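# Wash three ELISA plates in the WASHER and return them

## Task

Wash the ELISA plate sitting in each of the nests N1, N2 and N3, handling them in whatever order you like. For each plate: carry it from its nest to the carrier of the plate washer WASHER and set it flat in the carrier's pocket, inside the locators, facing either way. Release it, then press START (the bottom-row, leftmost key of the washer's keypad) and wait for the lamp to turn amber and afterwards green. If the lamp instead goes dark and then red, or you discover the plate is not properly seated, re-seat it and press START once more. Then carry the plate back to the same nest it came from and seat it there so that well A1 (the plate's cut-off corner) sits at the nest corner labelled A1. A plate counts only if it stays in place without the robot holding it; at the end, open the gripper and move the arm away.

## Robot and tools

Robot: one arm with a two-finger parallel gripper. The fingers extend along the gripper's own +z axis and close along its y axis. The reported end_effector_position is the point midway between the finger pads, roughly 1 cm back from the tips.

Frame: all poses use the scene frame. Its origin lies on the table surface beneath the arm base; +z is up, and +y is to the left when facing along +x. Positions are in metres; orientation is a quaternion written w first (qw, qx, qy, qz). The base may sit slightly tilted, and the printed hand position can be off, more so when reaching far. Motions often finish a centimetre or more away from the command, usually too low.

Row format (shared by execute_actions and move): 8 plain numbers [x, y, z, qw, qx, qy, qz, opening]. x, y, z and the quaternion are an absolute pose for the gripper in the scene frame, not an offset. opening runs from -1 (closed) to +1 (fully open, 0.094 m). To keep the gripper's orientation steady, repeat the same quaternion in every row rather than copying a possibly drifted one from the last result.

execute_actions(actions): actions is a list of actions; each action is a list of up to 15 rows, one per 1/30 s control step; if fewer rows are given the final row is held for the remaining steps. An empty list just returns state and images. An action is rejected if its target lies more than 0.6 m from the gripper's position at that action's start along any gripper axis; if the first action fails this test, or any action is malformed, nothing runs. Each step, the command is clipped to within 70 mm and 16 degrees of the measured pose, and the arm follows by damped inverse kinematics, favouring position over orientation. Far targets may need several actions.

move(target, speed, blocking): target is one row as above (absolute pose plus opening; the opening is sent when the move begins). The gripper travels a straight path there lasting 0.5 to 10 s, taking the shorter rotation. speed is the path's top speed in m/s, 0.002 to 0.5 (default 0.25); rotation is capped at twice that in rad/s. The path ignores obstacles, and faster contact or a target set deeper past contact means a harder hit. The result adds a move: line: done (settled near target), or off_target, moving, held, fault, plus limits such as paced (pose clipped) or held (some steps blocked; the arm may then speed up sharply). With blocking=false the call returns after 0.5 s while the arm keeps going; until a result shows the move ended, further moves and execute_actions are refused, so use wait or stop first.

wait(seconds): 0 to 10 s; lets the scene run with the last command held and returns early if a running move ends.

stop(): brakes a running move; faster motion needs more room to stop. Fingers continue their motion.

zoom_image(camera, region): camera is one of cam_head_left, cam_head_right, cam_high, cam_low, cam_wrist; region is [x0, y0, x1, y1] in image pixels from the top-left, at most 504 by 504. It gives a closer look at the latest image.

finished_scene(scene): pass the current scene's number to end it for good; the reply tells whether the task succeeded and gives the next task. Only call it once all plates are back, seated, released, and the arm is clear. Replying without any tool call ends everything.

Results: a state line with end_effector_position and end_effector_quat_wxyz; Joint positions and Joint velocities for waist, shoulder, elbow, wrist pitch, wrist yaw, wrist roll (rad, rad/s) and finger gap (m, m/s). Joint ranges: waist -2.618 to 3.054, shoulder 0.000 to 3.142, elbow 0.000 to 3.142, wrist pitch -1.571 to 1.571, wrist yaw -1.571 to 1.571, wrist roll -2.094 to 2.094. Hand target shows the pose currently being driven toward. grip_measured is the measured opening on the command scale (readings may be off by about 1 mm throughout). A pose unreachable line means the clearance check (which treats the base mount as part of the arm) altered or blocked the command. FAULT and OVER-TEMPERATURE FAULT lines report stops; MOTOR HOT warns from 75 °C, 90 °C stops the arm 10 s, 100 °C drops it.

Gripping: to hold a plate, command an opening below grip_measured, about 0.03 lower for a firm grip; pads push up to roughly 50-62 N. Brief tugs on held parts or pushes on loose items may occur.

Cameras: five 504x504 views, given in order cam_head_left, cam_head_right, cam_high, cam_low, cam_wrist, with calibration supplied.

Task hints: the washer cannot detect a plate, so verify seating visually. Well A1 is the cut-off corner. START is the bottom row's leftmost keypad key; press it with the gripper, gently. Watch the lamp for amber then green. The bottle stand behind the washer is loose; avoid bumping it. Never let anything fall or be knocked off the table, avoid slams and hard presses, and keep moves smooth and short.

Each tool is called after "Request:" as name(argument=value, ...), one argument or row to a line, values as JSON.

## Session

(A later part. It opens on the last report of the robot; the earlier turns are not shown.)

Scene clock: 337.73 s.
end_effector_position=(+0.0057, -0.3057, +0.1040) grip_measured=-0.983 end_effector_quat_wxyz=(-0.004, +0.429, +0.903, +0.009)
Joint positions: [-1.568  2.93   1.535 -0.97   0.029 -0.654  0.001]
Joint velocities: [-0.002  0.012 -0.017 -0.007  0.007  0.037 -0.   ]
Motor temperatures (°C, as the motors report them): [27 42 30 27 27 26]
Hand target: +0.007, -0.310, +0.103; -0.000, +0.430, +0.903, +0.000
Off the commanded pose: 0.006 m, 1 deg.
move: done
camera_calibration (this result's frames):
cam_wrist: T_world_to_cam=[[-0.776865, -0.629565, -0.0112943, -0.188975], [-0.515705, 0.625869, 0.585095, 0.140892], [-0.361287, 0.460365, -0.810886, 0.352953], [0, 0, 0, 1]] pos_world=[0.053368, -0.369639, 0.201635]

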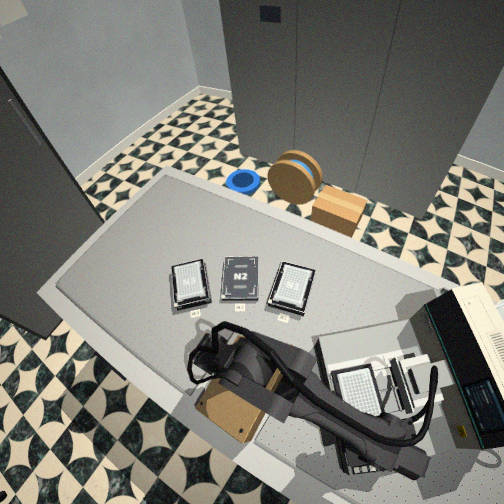

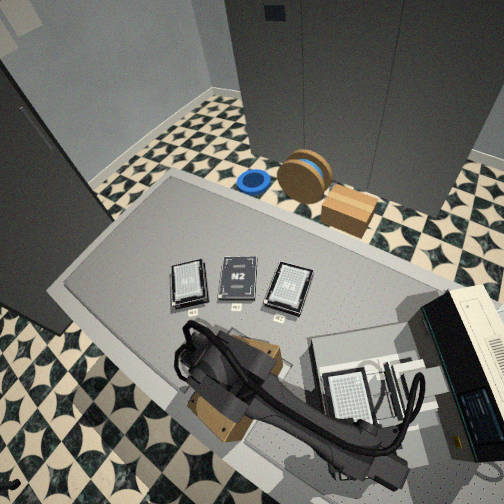

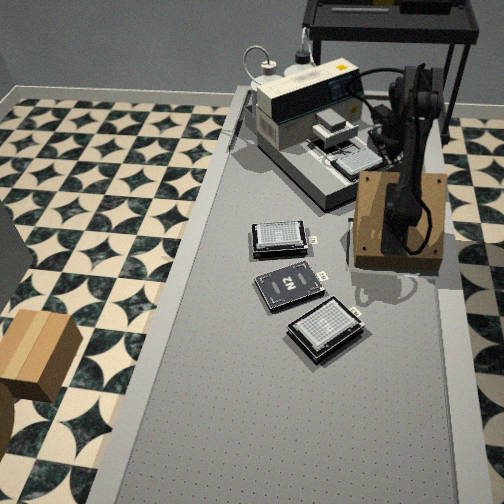

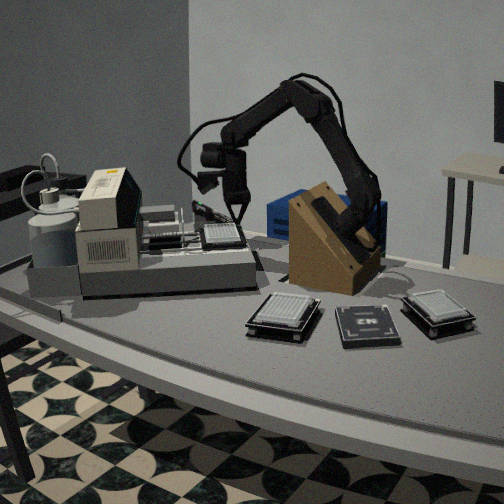

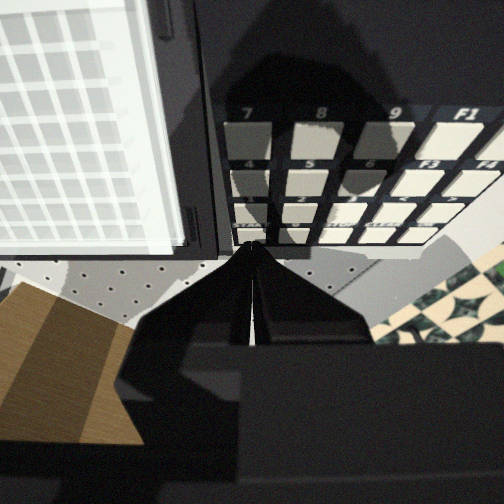

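Request:
move(
  target=[0.007,-0.308,0.085,0,0.43,0.903,0,-1],
  speed=0.015,
)

Request:
move(
  target=[0.007,-0.31,0.17,0,0.43,0.903,0,-1],
  speed=0.12,
)

Request:
zoom_image(
  camera="cam_low",
  region=[150,190,290,280],
)

Scene clock: 343.97 s.
end_effector_position=(+0.0044, -0.3027, +0.0956) grip_measured=-0.983 end_effector_quat_wxyz=(-0.007, +0.429, +0.903, +0.006)
Joint positions: [-1.568  2.93   1.498 -0.932  0.037 -0.654  0.001]
Joint velocities: [-0.012 -0.017  0.007 -0.051 -0.037  0.066 -0.001]
Motor temperatures (°C, as the motors report them): [27 42 30 27 27 26]
Hand target: +0.007, -0.307, +0.085; -0.000, +0.430, +0.903, +0.001
Off the commanded pose: 0.012 m, 1 deg.
move: off_target
camera_calibration (this result's frames):
cam_wrist: T_world_to_cam=[[-0.776869, -0.629651, -0.0037644, -0.188891], [-0.511099, 0.627085, 0.587828, 0.143363], [-0.367765, 0.458589, -0.808977, 0.343576], [0, 0, 0, 1]] pos_world=[0.0528845, -0.366397, 0.192962]

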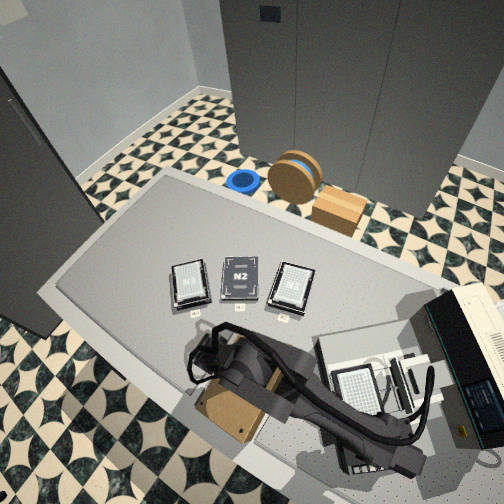

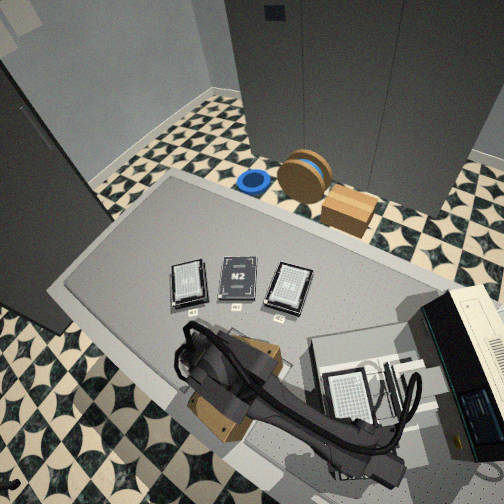

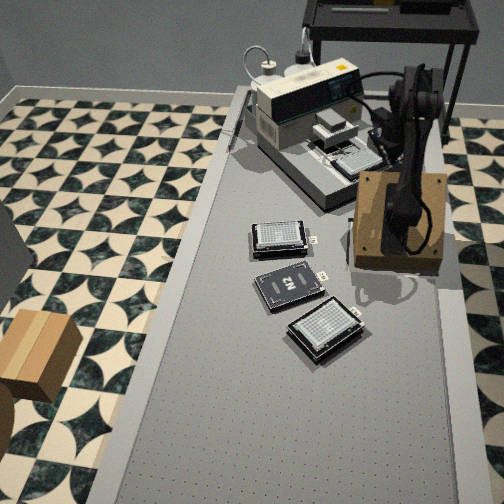

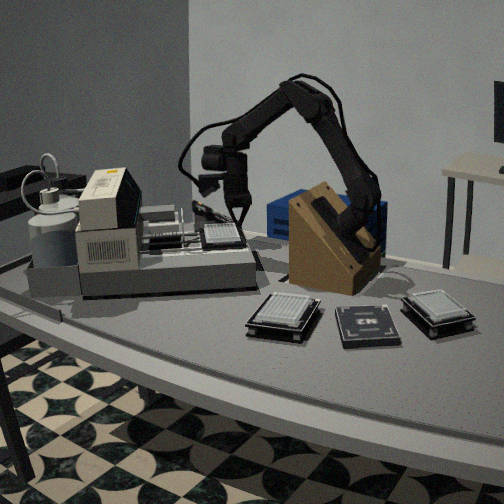

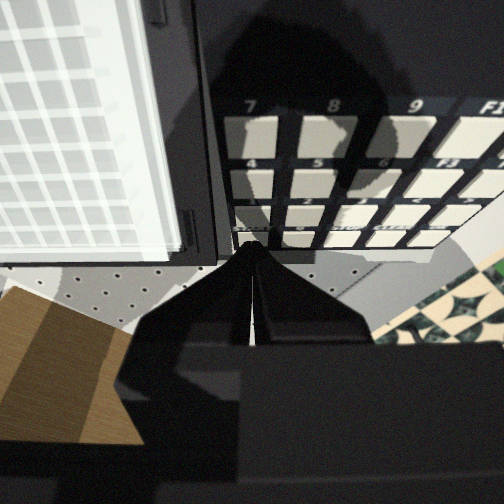

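Scene clock: 345.20 s.
end_effector_position=(+0.0029, -0.3062, +0.1535) grip_measured=-0.983 end_effector_quat_wxyz=(-0.011, +0.430, +0.903, +0.014)
Joint positions: [-1.568  2.891  1.677 -1.168  0.037 -0.65   0.001]
Joint velocities: [ 0.007 -0.017 -0.012 -0.007 -0.022  0.066 -0.001]
Motor temperatures (°C, as the motors report them): [27 42 30 27 27 26]
Hand target: +0.008, -0.311, +0.169; +0.000, +0.430, +0.903, -0.000
Off the commanded pose: 0.017 m, 2 deg.
move: off_target
camera_calibration (this result's frames):
cam_wrist: T_world_to_cam=[[-0.778942, -0.626919, -0.0148801, -0.189498], [-0.509123, 0.618371, 0.598675, 0.106395], [-0.366119, 0.473909, -0.800854, 0.3949], [0, 0, 0, 1]] pos_world=[0.0511412, -0.371738, 0.249742]

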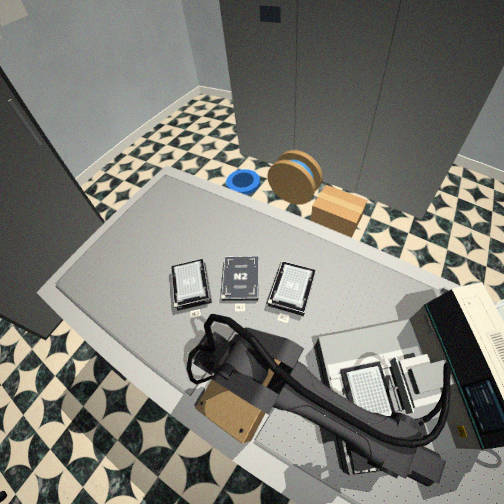

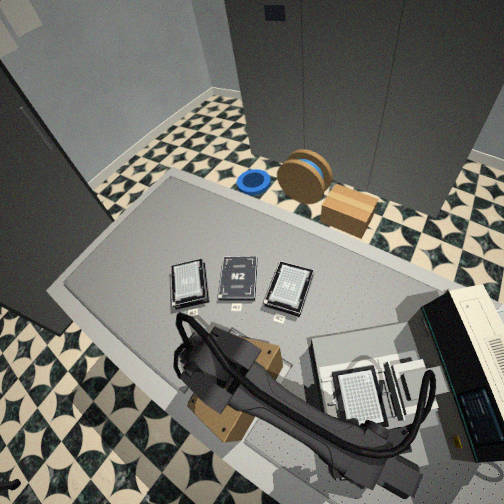

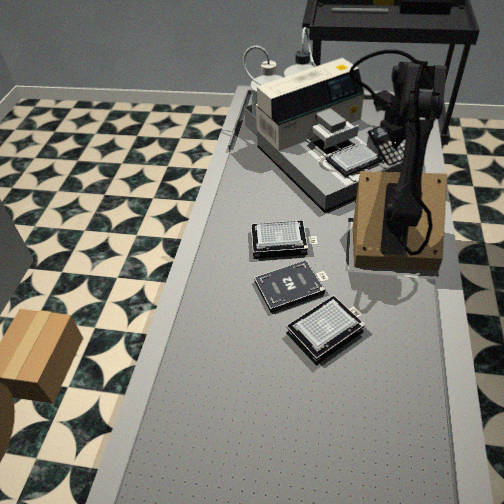

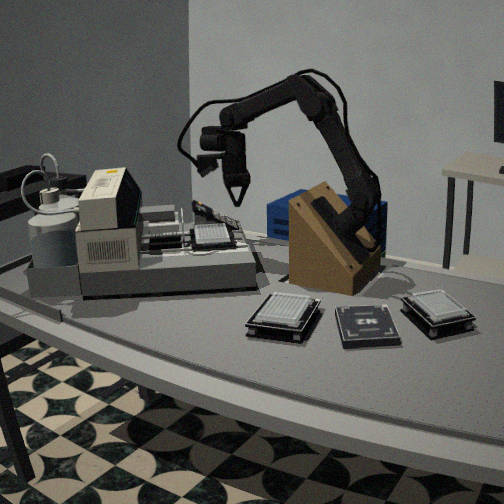

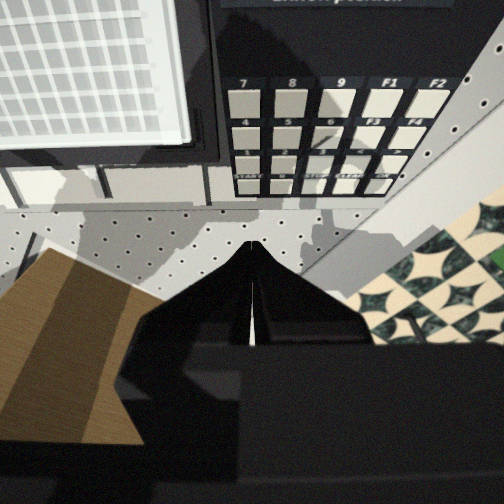

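Region (150, 190, 290, 280) of cam_low's 504x504 image, scaled by 3.600, with more detail than that image has; it fills the top 324 rows of this view, and the rest is white.

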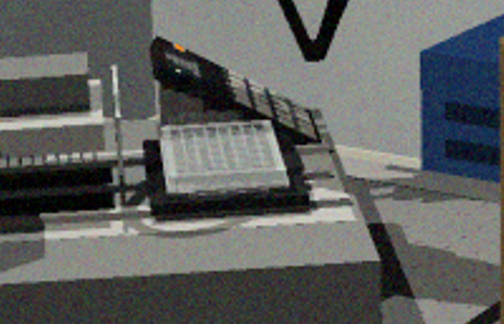

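Request:
move(
  target=[0.11,-0.291,0.19,0,0.942,0.335,0,1],
  speed=0.3,
)

Request:
wait(
  seconds=10,
)

Request:
wait(
  seconds=10,
)

Scene clock: 351.80 s.
end_effector_position=(+0.1024, -0.2870, +0.1683) grip_measured=+1.000 end_effector_quat_wxyz=(-0.022, +0.943, +0.331, +0.003)
Joint positions: [-1.299  2.858  1.713 -1.235 -0.159  1.112  0.094]
Joint velocities: [ 0.017 -0.002 -0.007  0.007  0.022  0.007  0.   ]
Motor temperatures (°C, as the motors report them): [27 44 31 27 27 26]
Hand target: +0.108, -0.291, +0.189; -0.000, +0.943, +0.332, -0.003
Off the commanded pose: 0.023 m, 3 deg.
move: off_target
camera_calibration (this result's frames):
cam_wrist: T_world_to_cam=[[-0.621551, 0.782285, 0.0412745, 0.279083], [0.647225, 0.48313, 0.589648, -0.0194255], [0.441332, 0.39321, -0.806605, 0.329206], [0, 0, 0, 1]] pos_world=[0.0407475, -0.338385, 0.265475]

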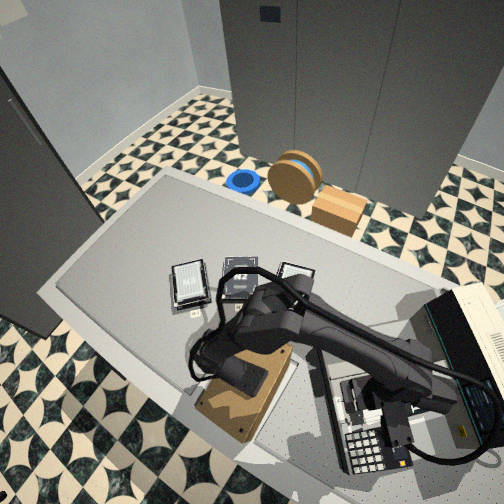

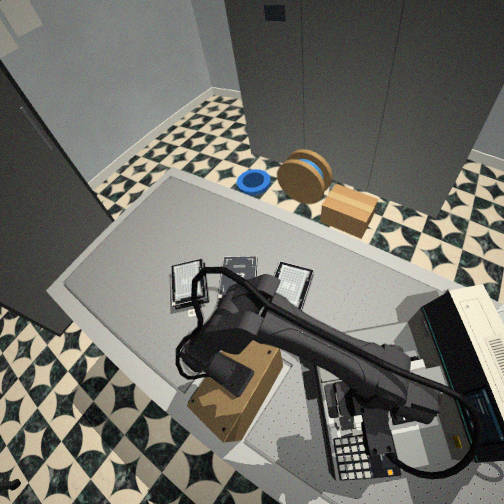

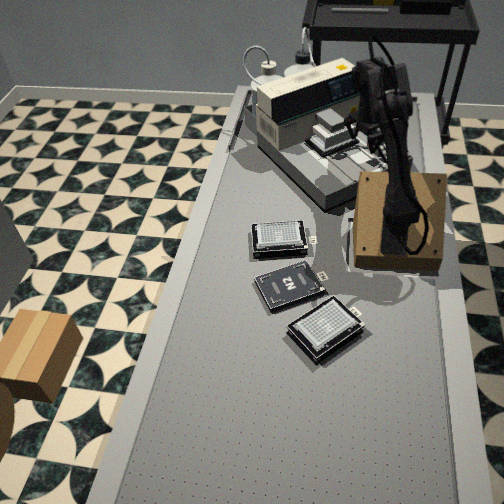

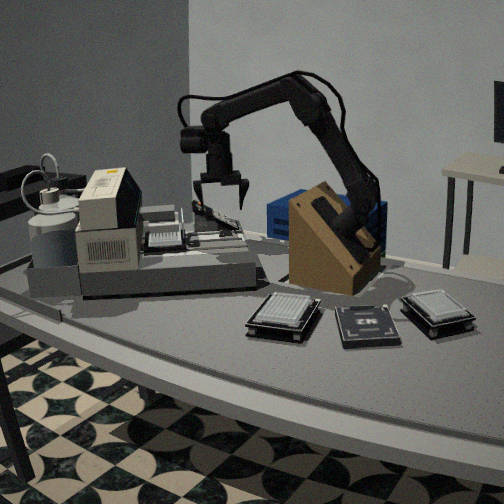

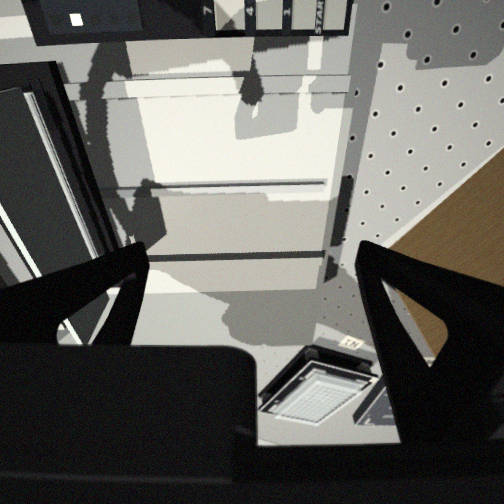

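Scene clock: 361.80 s.
end_effector_position=(+0.1024, -0.2869, +0.1683) grip_measured=+1.000 end_effector_quat_wxyz=(-0.023, +0.944, +0.330, +0.003)
Joint positions: [-1.299  2.858  1.713 -1.235 -0.159  1.115  0.094]
Joint velocities: [-0.012 -0.012 -0.017  0.007 -0.022 -0.037  0.   ]
Motor temperatures (°C, as the motors report them): [27 45 31 27 27 26]
Hand target: +0.108, -0.291, +0.188; -0.000, +0.943, +0.332, -0.003
Off the commanded pose: 0.023 m, 3 deg.
wait: 10.00 s; at rest by 0.17 s
camera_calibration (this result's frames):
cam_wrist: T_world_to_cam=[[-0.619407, 0.783964, 0.04167, 0.279193], [0.648659, 0.48116, 0.589683, -0.0201773], [0.44224, 0.392283, -0.806559, 0.328816], [0, 0, 0, 1]] pos_world=[0.040607, -0.338158, 0.265474]

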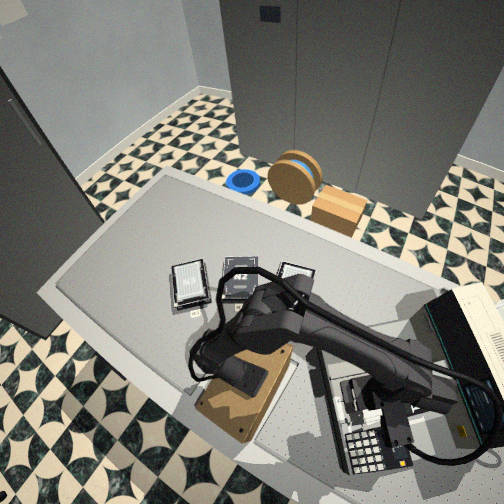

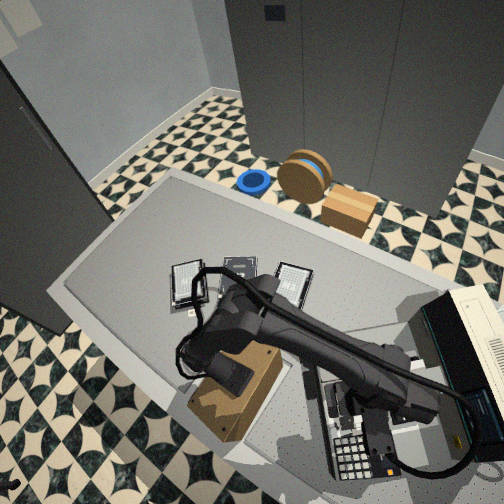

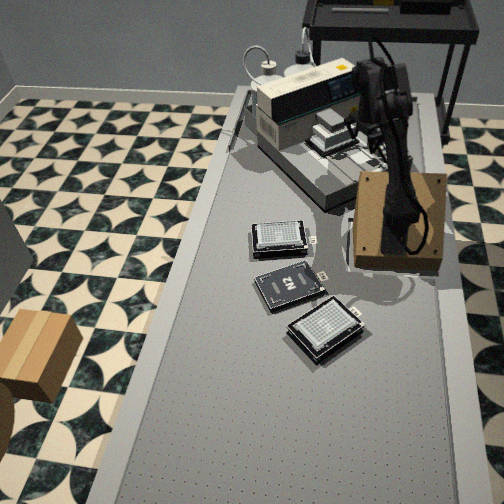

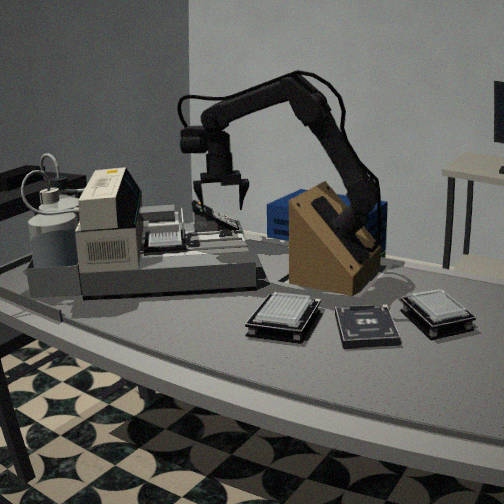

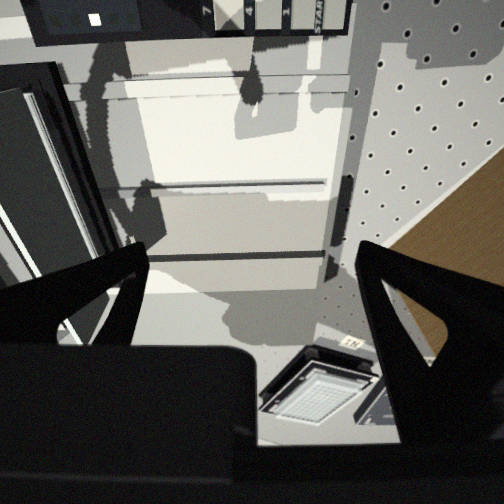

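Scene clock: 371.80 s.
end_effector_position=(+0.1024, -0.2869, +0.1683) grip_measured=+1.000 end_effector_quat_wxyz=(-0.023, +0.944, +0.330, +0.003)
Joint positions: [-1.299  2.858  1.713 -1.235 -0.159  1.115  0.094]
Joint velocities: [ 0.007 -0.012 -0.002 -0.022 -0.037 -0.037  0.   ]
Motor temperatures (°C, as the motors report them): [27 46 32 27 27 26]
Hand target: +0.108, -0.291, +0.188; -0.000, +0.943, +0.332, -0.003
Off the commanded pose: 0.023 m, 3 deg.
wait: 10.00 s; at rest by 0.17 s
camera_calibration (this result's frames):
cam_wrist: T_world_to_cam=[[-0.619407, 0.783964, 0.04167, 0.279193], [0.648659, 0.48116, 0.589683, -0.0201773], [0.44224, 0.392283, -0.806559, 0.328816], [0, 0, 0, 1]] pos_world=[0.040607, -0.338158, 0.265474]

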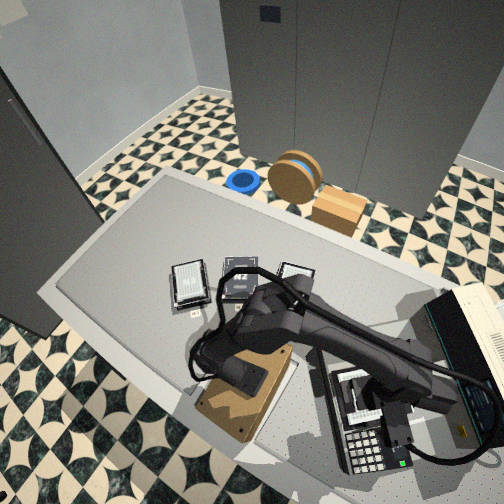

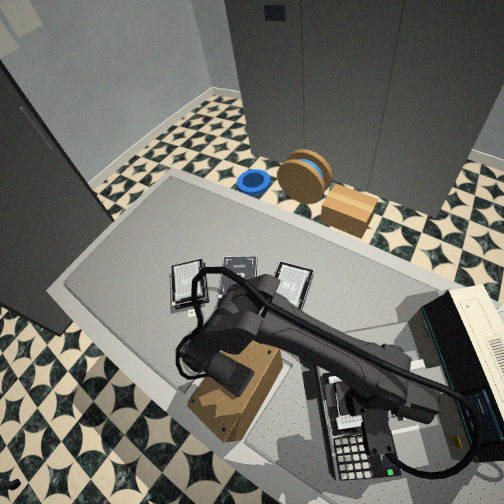

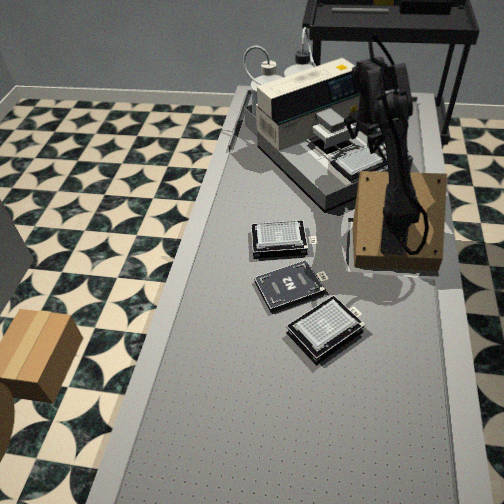

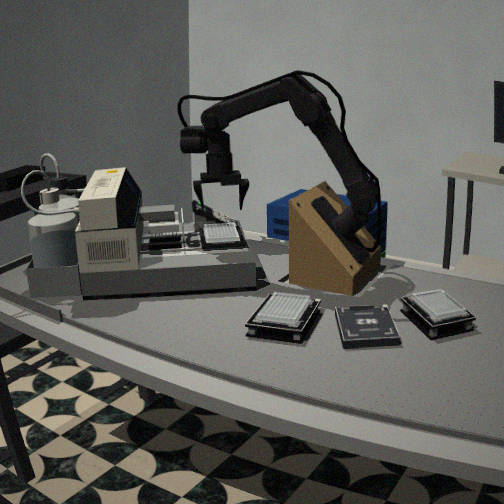

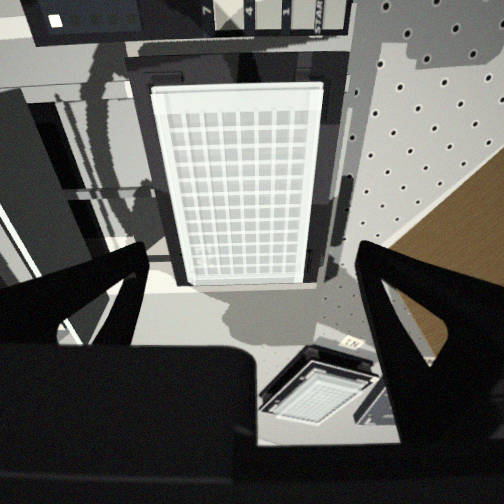

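Request:
move(
  target=[0.110,-0.2905,0.122,0,0.941,0.338,0,1],
  speed=0.04,
)

Request:
move(
  target=[0.1085,-0.2897,0.102,0,0.941,0.338,0,1],
  speed=0.03,
)

Request:
execute_actions(
  actions=[
    [[0.1085,-0.2897,0.103,0,0.941,0.338,0,0.82]],
    [[0.1085,-0.2897,0.103,0,0.941,0.338,0,0.705]],
  ],
)

Request:
move(
  target=[0.108,-0.290,0.19,0,0.941,0.338,0,0.705],
  speed=0.08,
)

Scene clock: 378.57 s.
end_effector_position=(+0.1077, -0.2872, +0.1244) grip_measured=+1.000 end_effector_quat_wxyz=(-0.005, +0.941, +0.337, +0.004)
Joint positions: [-1.266  2.868  1.555 -1.029 -0.187  1.128  0.094]
Joint velocities: [ 0.007  0.002  0.007 -0.007 -0.095  0.007  0.   ]
Motor temperatures (°C, as the motors report them): [27 46 32 27 27 26]
Hand target: +0.109, -0.289, +0.122; -0.000, +0.941, +0.338, -0.000
Off the commanded pose: 0.005 m, 1 deg.
move: done
camera_calibration (this result's frames):
cam_wrist: T_world_to_cam=[[-0.631927, 0.774983, 0.00832519, 0.287491], [0.63335, 0.510187, 0.581874, 0.0133649], [0.446695, 0.372974, -0.813237, 0.28597], [0, 0, 0, 1]] pos_world=[0.0454673, -0.336279, 0.222392]

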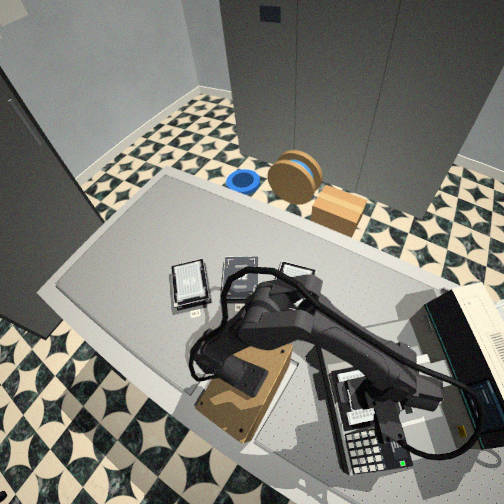

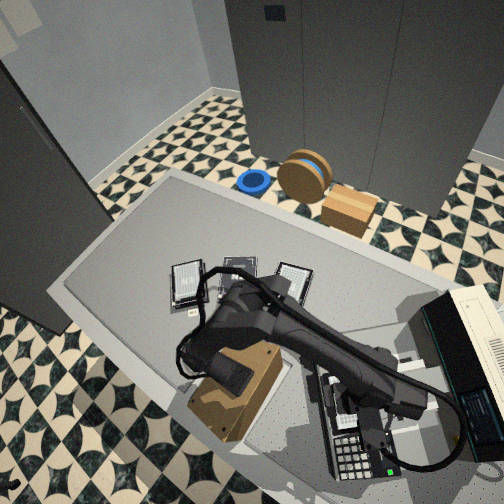

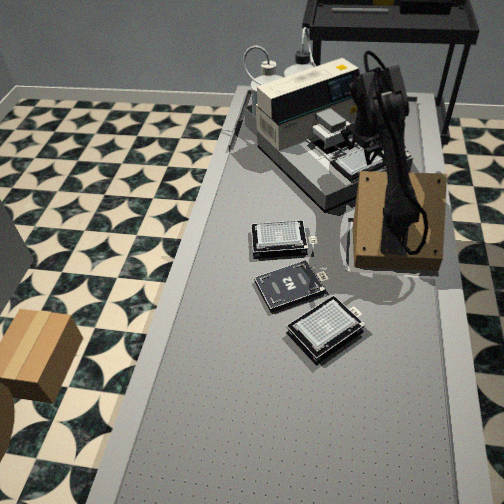

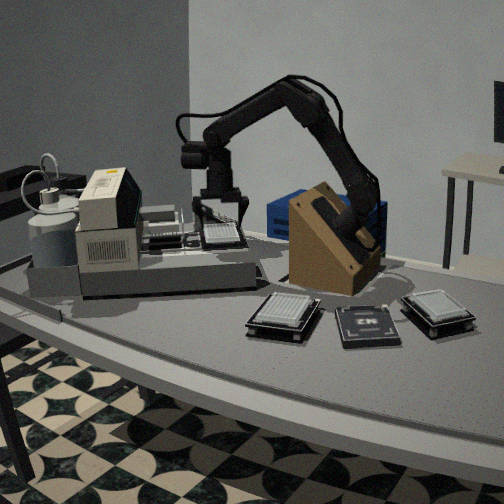

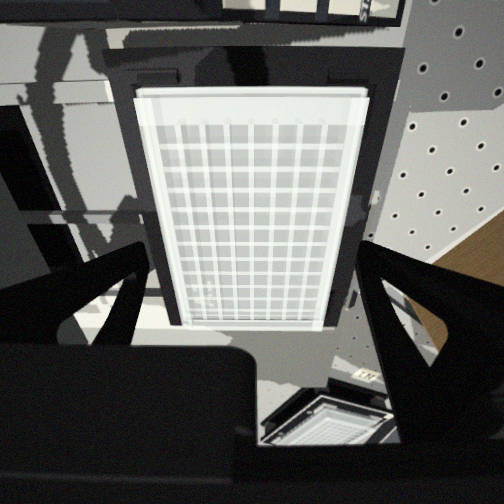

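Scene clock: 379.67 s.
end_effector_position=(+0.1071, -0.2872, +0.1048) grip_measured=+1.000 end_effector_quat_wxyz=(-0.005, +0.941, +0.338, +0.004)
Joint positions: [-1.258  2.892  1.511 -0.959 -0.193  1.133  0.094]
Joint velocities: [-0.012 -0.022 -0.022  0.037 -0.11  -0.081  0.   ]
Motor temperatures (°C, as the motors report them): [27 46 32 27 27 26]
Hand target: +0.108, -0.289, +0.102; -0.000, +0.941, +0.338, -0.000
Off the commanded pose: 0.004 m, 1 deg.
move: done
camera_calibration (this result's frames):
cam_wrist: T_world_to_cam=[[-0.632857, 0.77423, 0.00769273, 0.287195], [0.632634, 0.511337, 0.581644, 0.0256214], [0.446392, 0.372964, -0.813407, 0.270322], [0, 0, 0, 1]] pos_world=[0.0448747, -0.336277, 0.20277]

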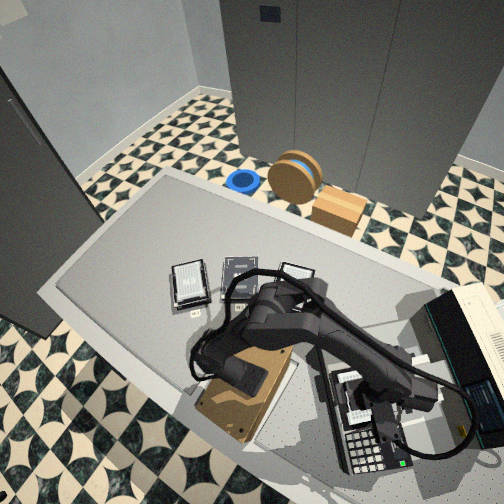

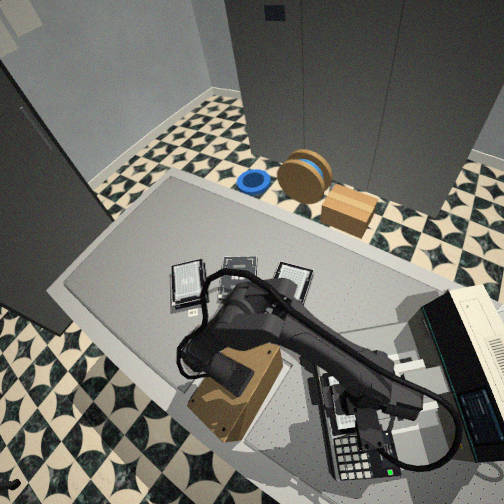

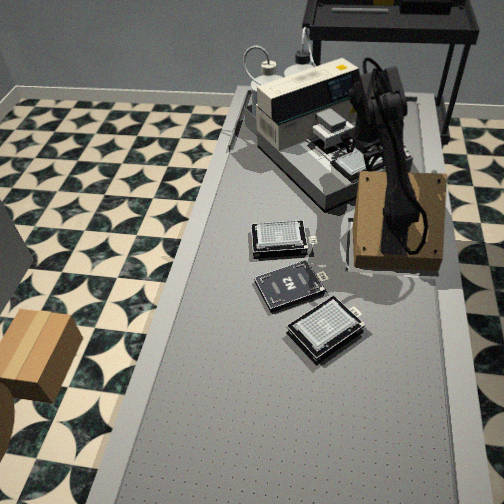

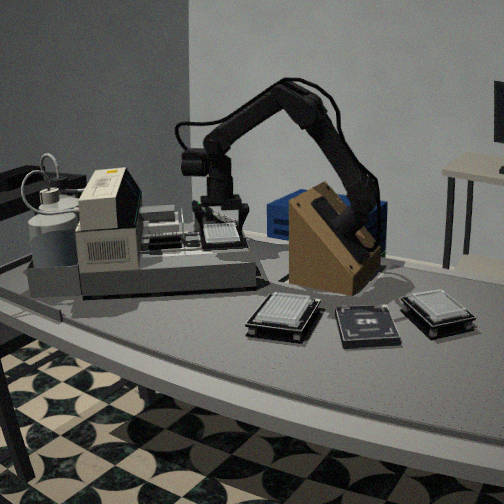

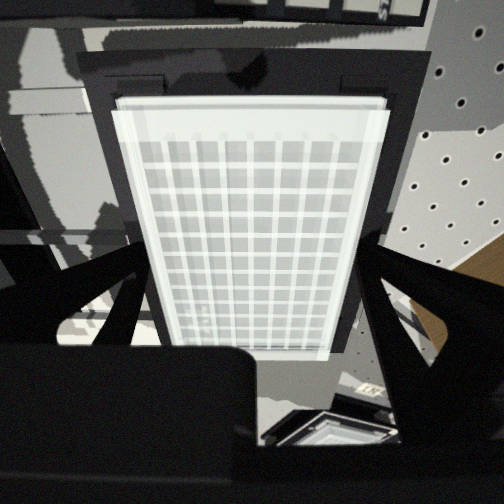

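Scene clock: 380.67 s.
end_effector_position=(+0.1072, -0.2873, +0.1048) grip_measured=+0.760 end_effector_quat_wxyz=(-0.005, +0.941, +0.338, +0.004)
Joint positions: [-1.258  2.892  1.511 -0.959 -0.193  1.134  0.083]
Joint velocities: [-0.007  0.007  0.017  0.022  0.037  0.007 -0.   ]
Motor temperatures (°C, as the motors report them): [27 46 32 27 27 26]
Hand target: +0.108, -0.290, +0.103; -0.000, +0.941, +0.338, -0.000
Off the commanded pose: 0.003 m, 1 deg.
camera_calibration (this result's frames):
cam_wrist: T_world_to_cam=[[-0.632617, 0.774431, 0.00719605, 0.287393], [0.632528, 0.511293, 0.581798, 0.0255855], [0.446883, 0.372607, -0.813302, 0.270143], [0, 0, 0, 1]] pos_world=[0.0449034, -0.336305, 0.202754]

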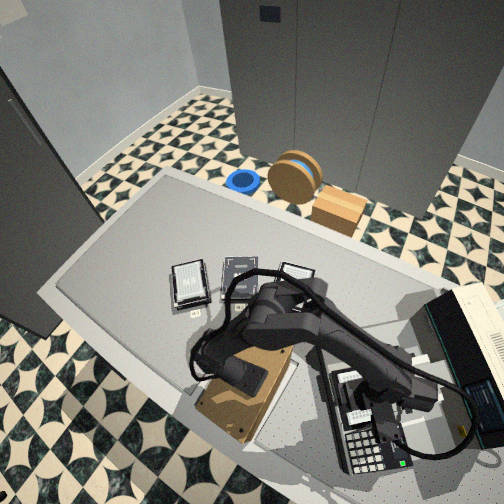

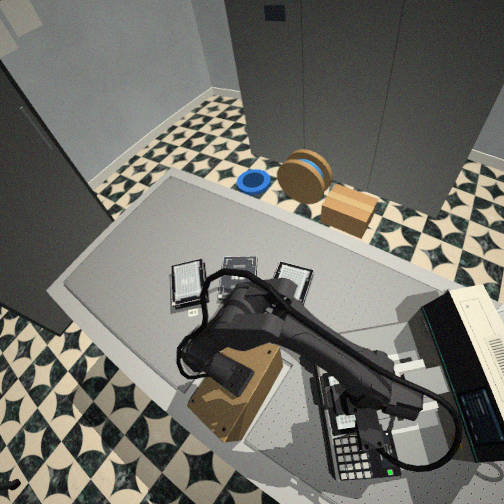

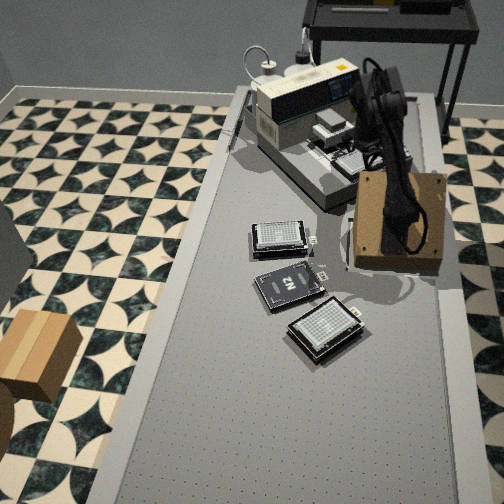

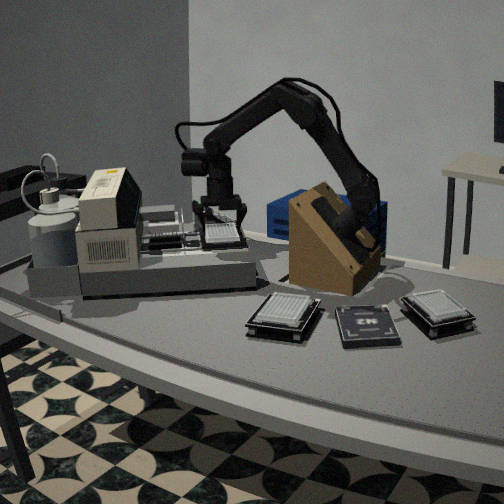

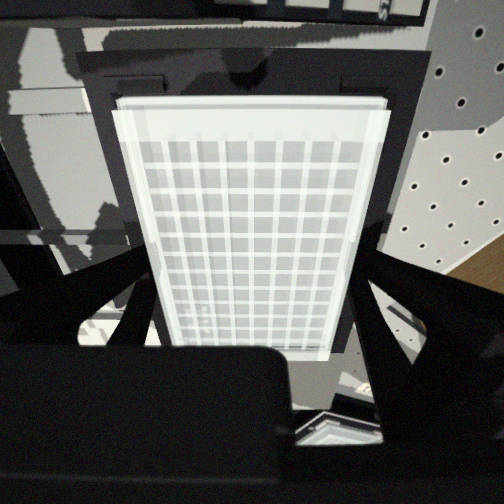

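Scene clock: 382.27 s.
end_effector_position=(+0.1115, -0.2862, +0.1700) grip_measured=+0.760 end_effector_quat_wxyz=(-0.020, +0.942, +0.336, +0.006)
Joint positions: [-1.278  2.857  1.723 -1.239 -0.179  1.116  0.083]
Joint velocities: [-0.012 -0.012 -0.002  0.022 -0.007  0.007 -0.001]
Motor temperatures (°C, as the motors report them): [27 46 32 27 27 26]
Hand target: +0.109, -0.291, +0.189; +0.000, +0.941, +0.338, +0.000
Off the commanded pose: 0.021 m, 2 deg.
move: off_target
camera_calibration (this result's frames):
cam_wrist: T_world_to_cam=[[-0.630575, 0.775357, 0.0345907, 0.284211], [0.637629, 0.492124, 0.592657, -0.0235825], [0.442498, 0.395771, -0.804712, 0.326516], [0, 0, 0, 1]] pos_world=[0.0497706, -0.337985, 0.266897]

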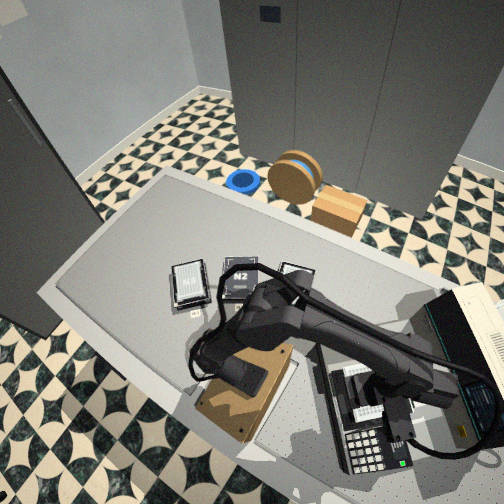

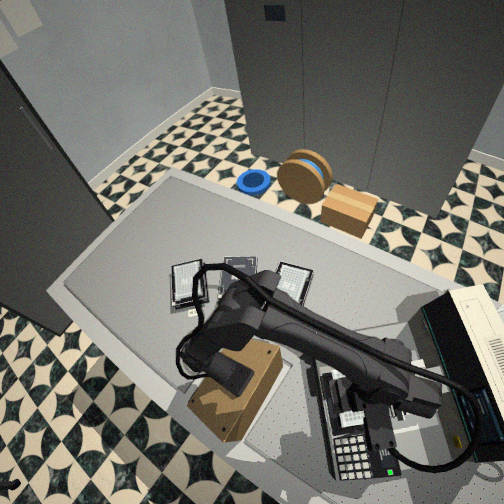

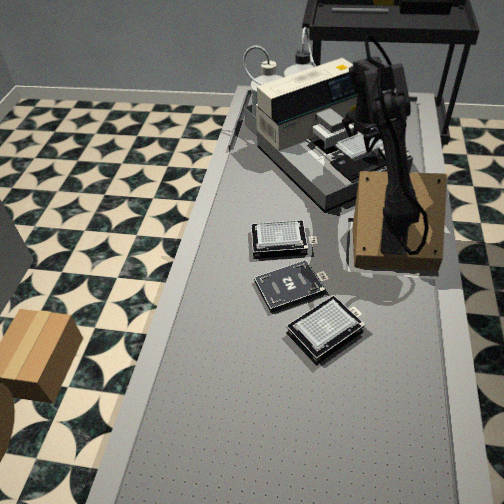

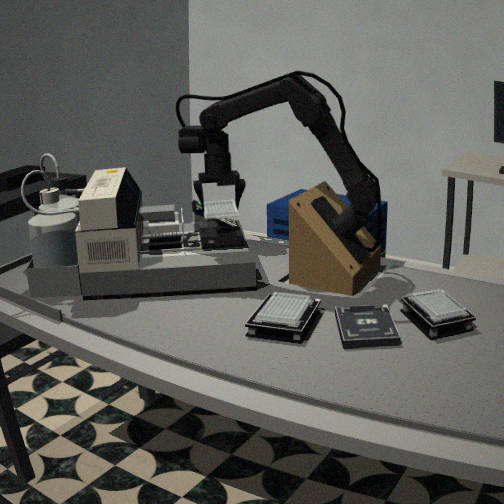

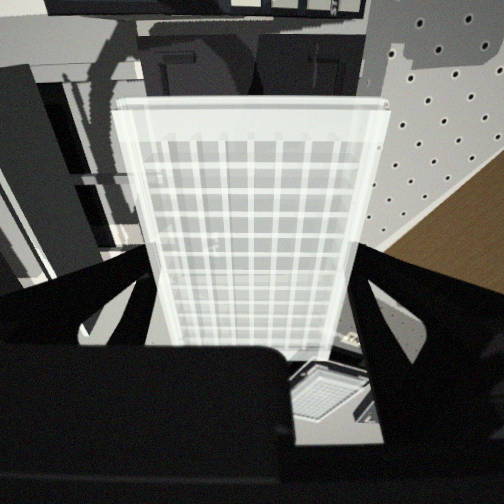

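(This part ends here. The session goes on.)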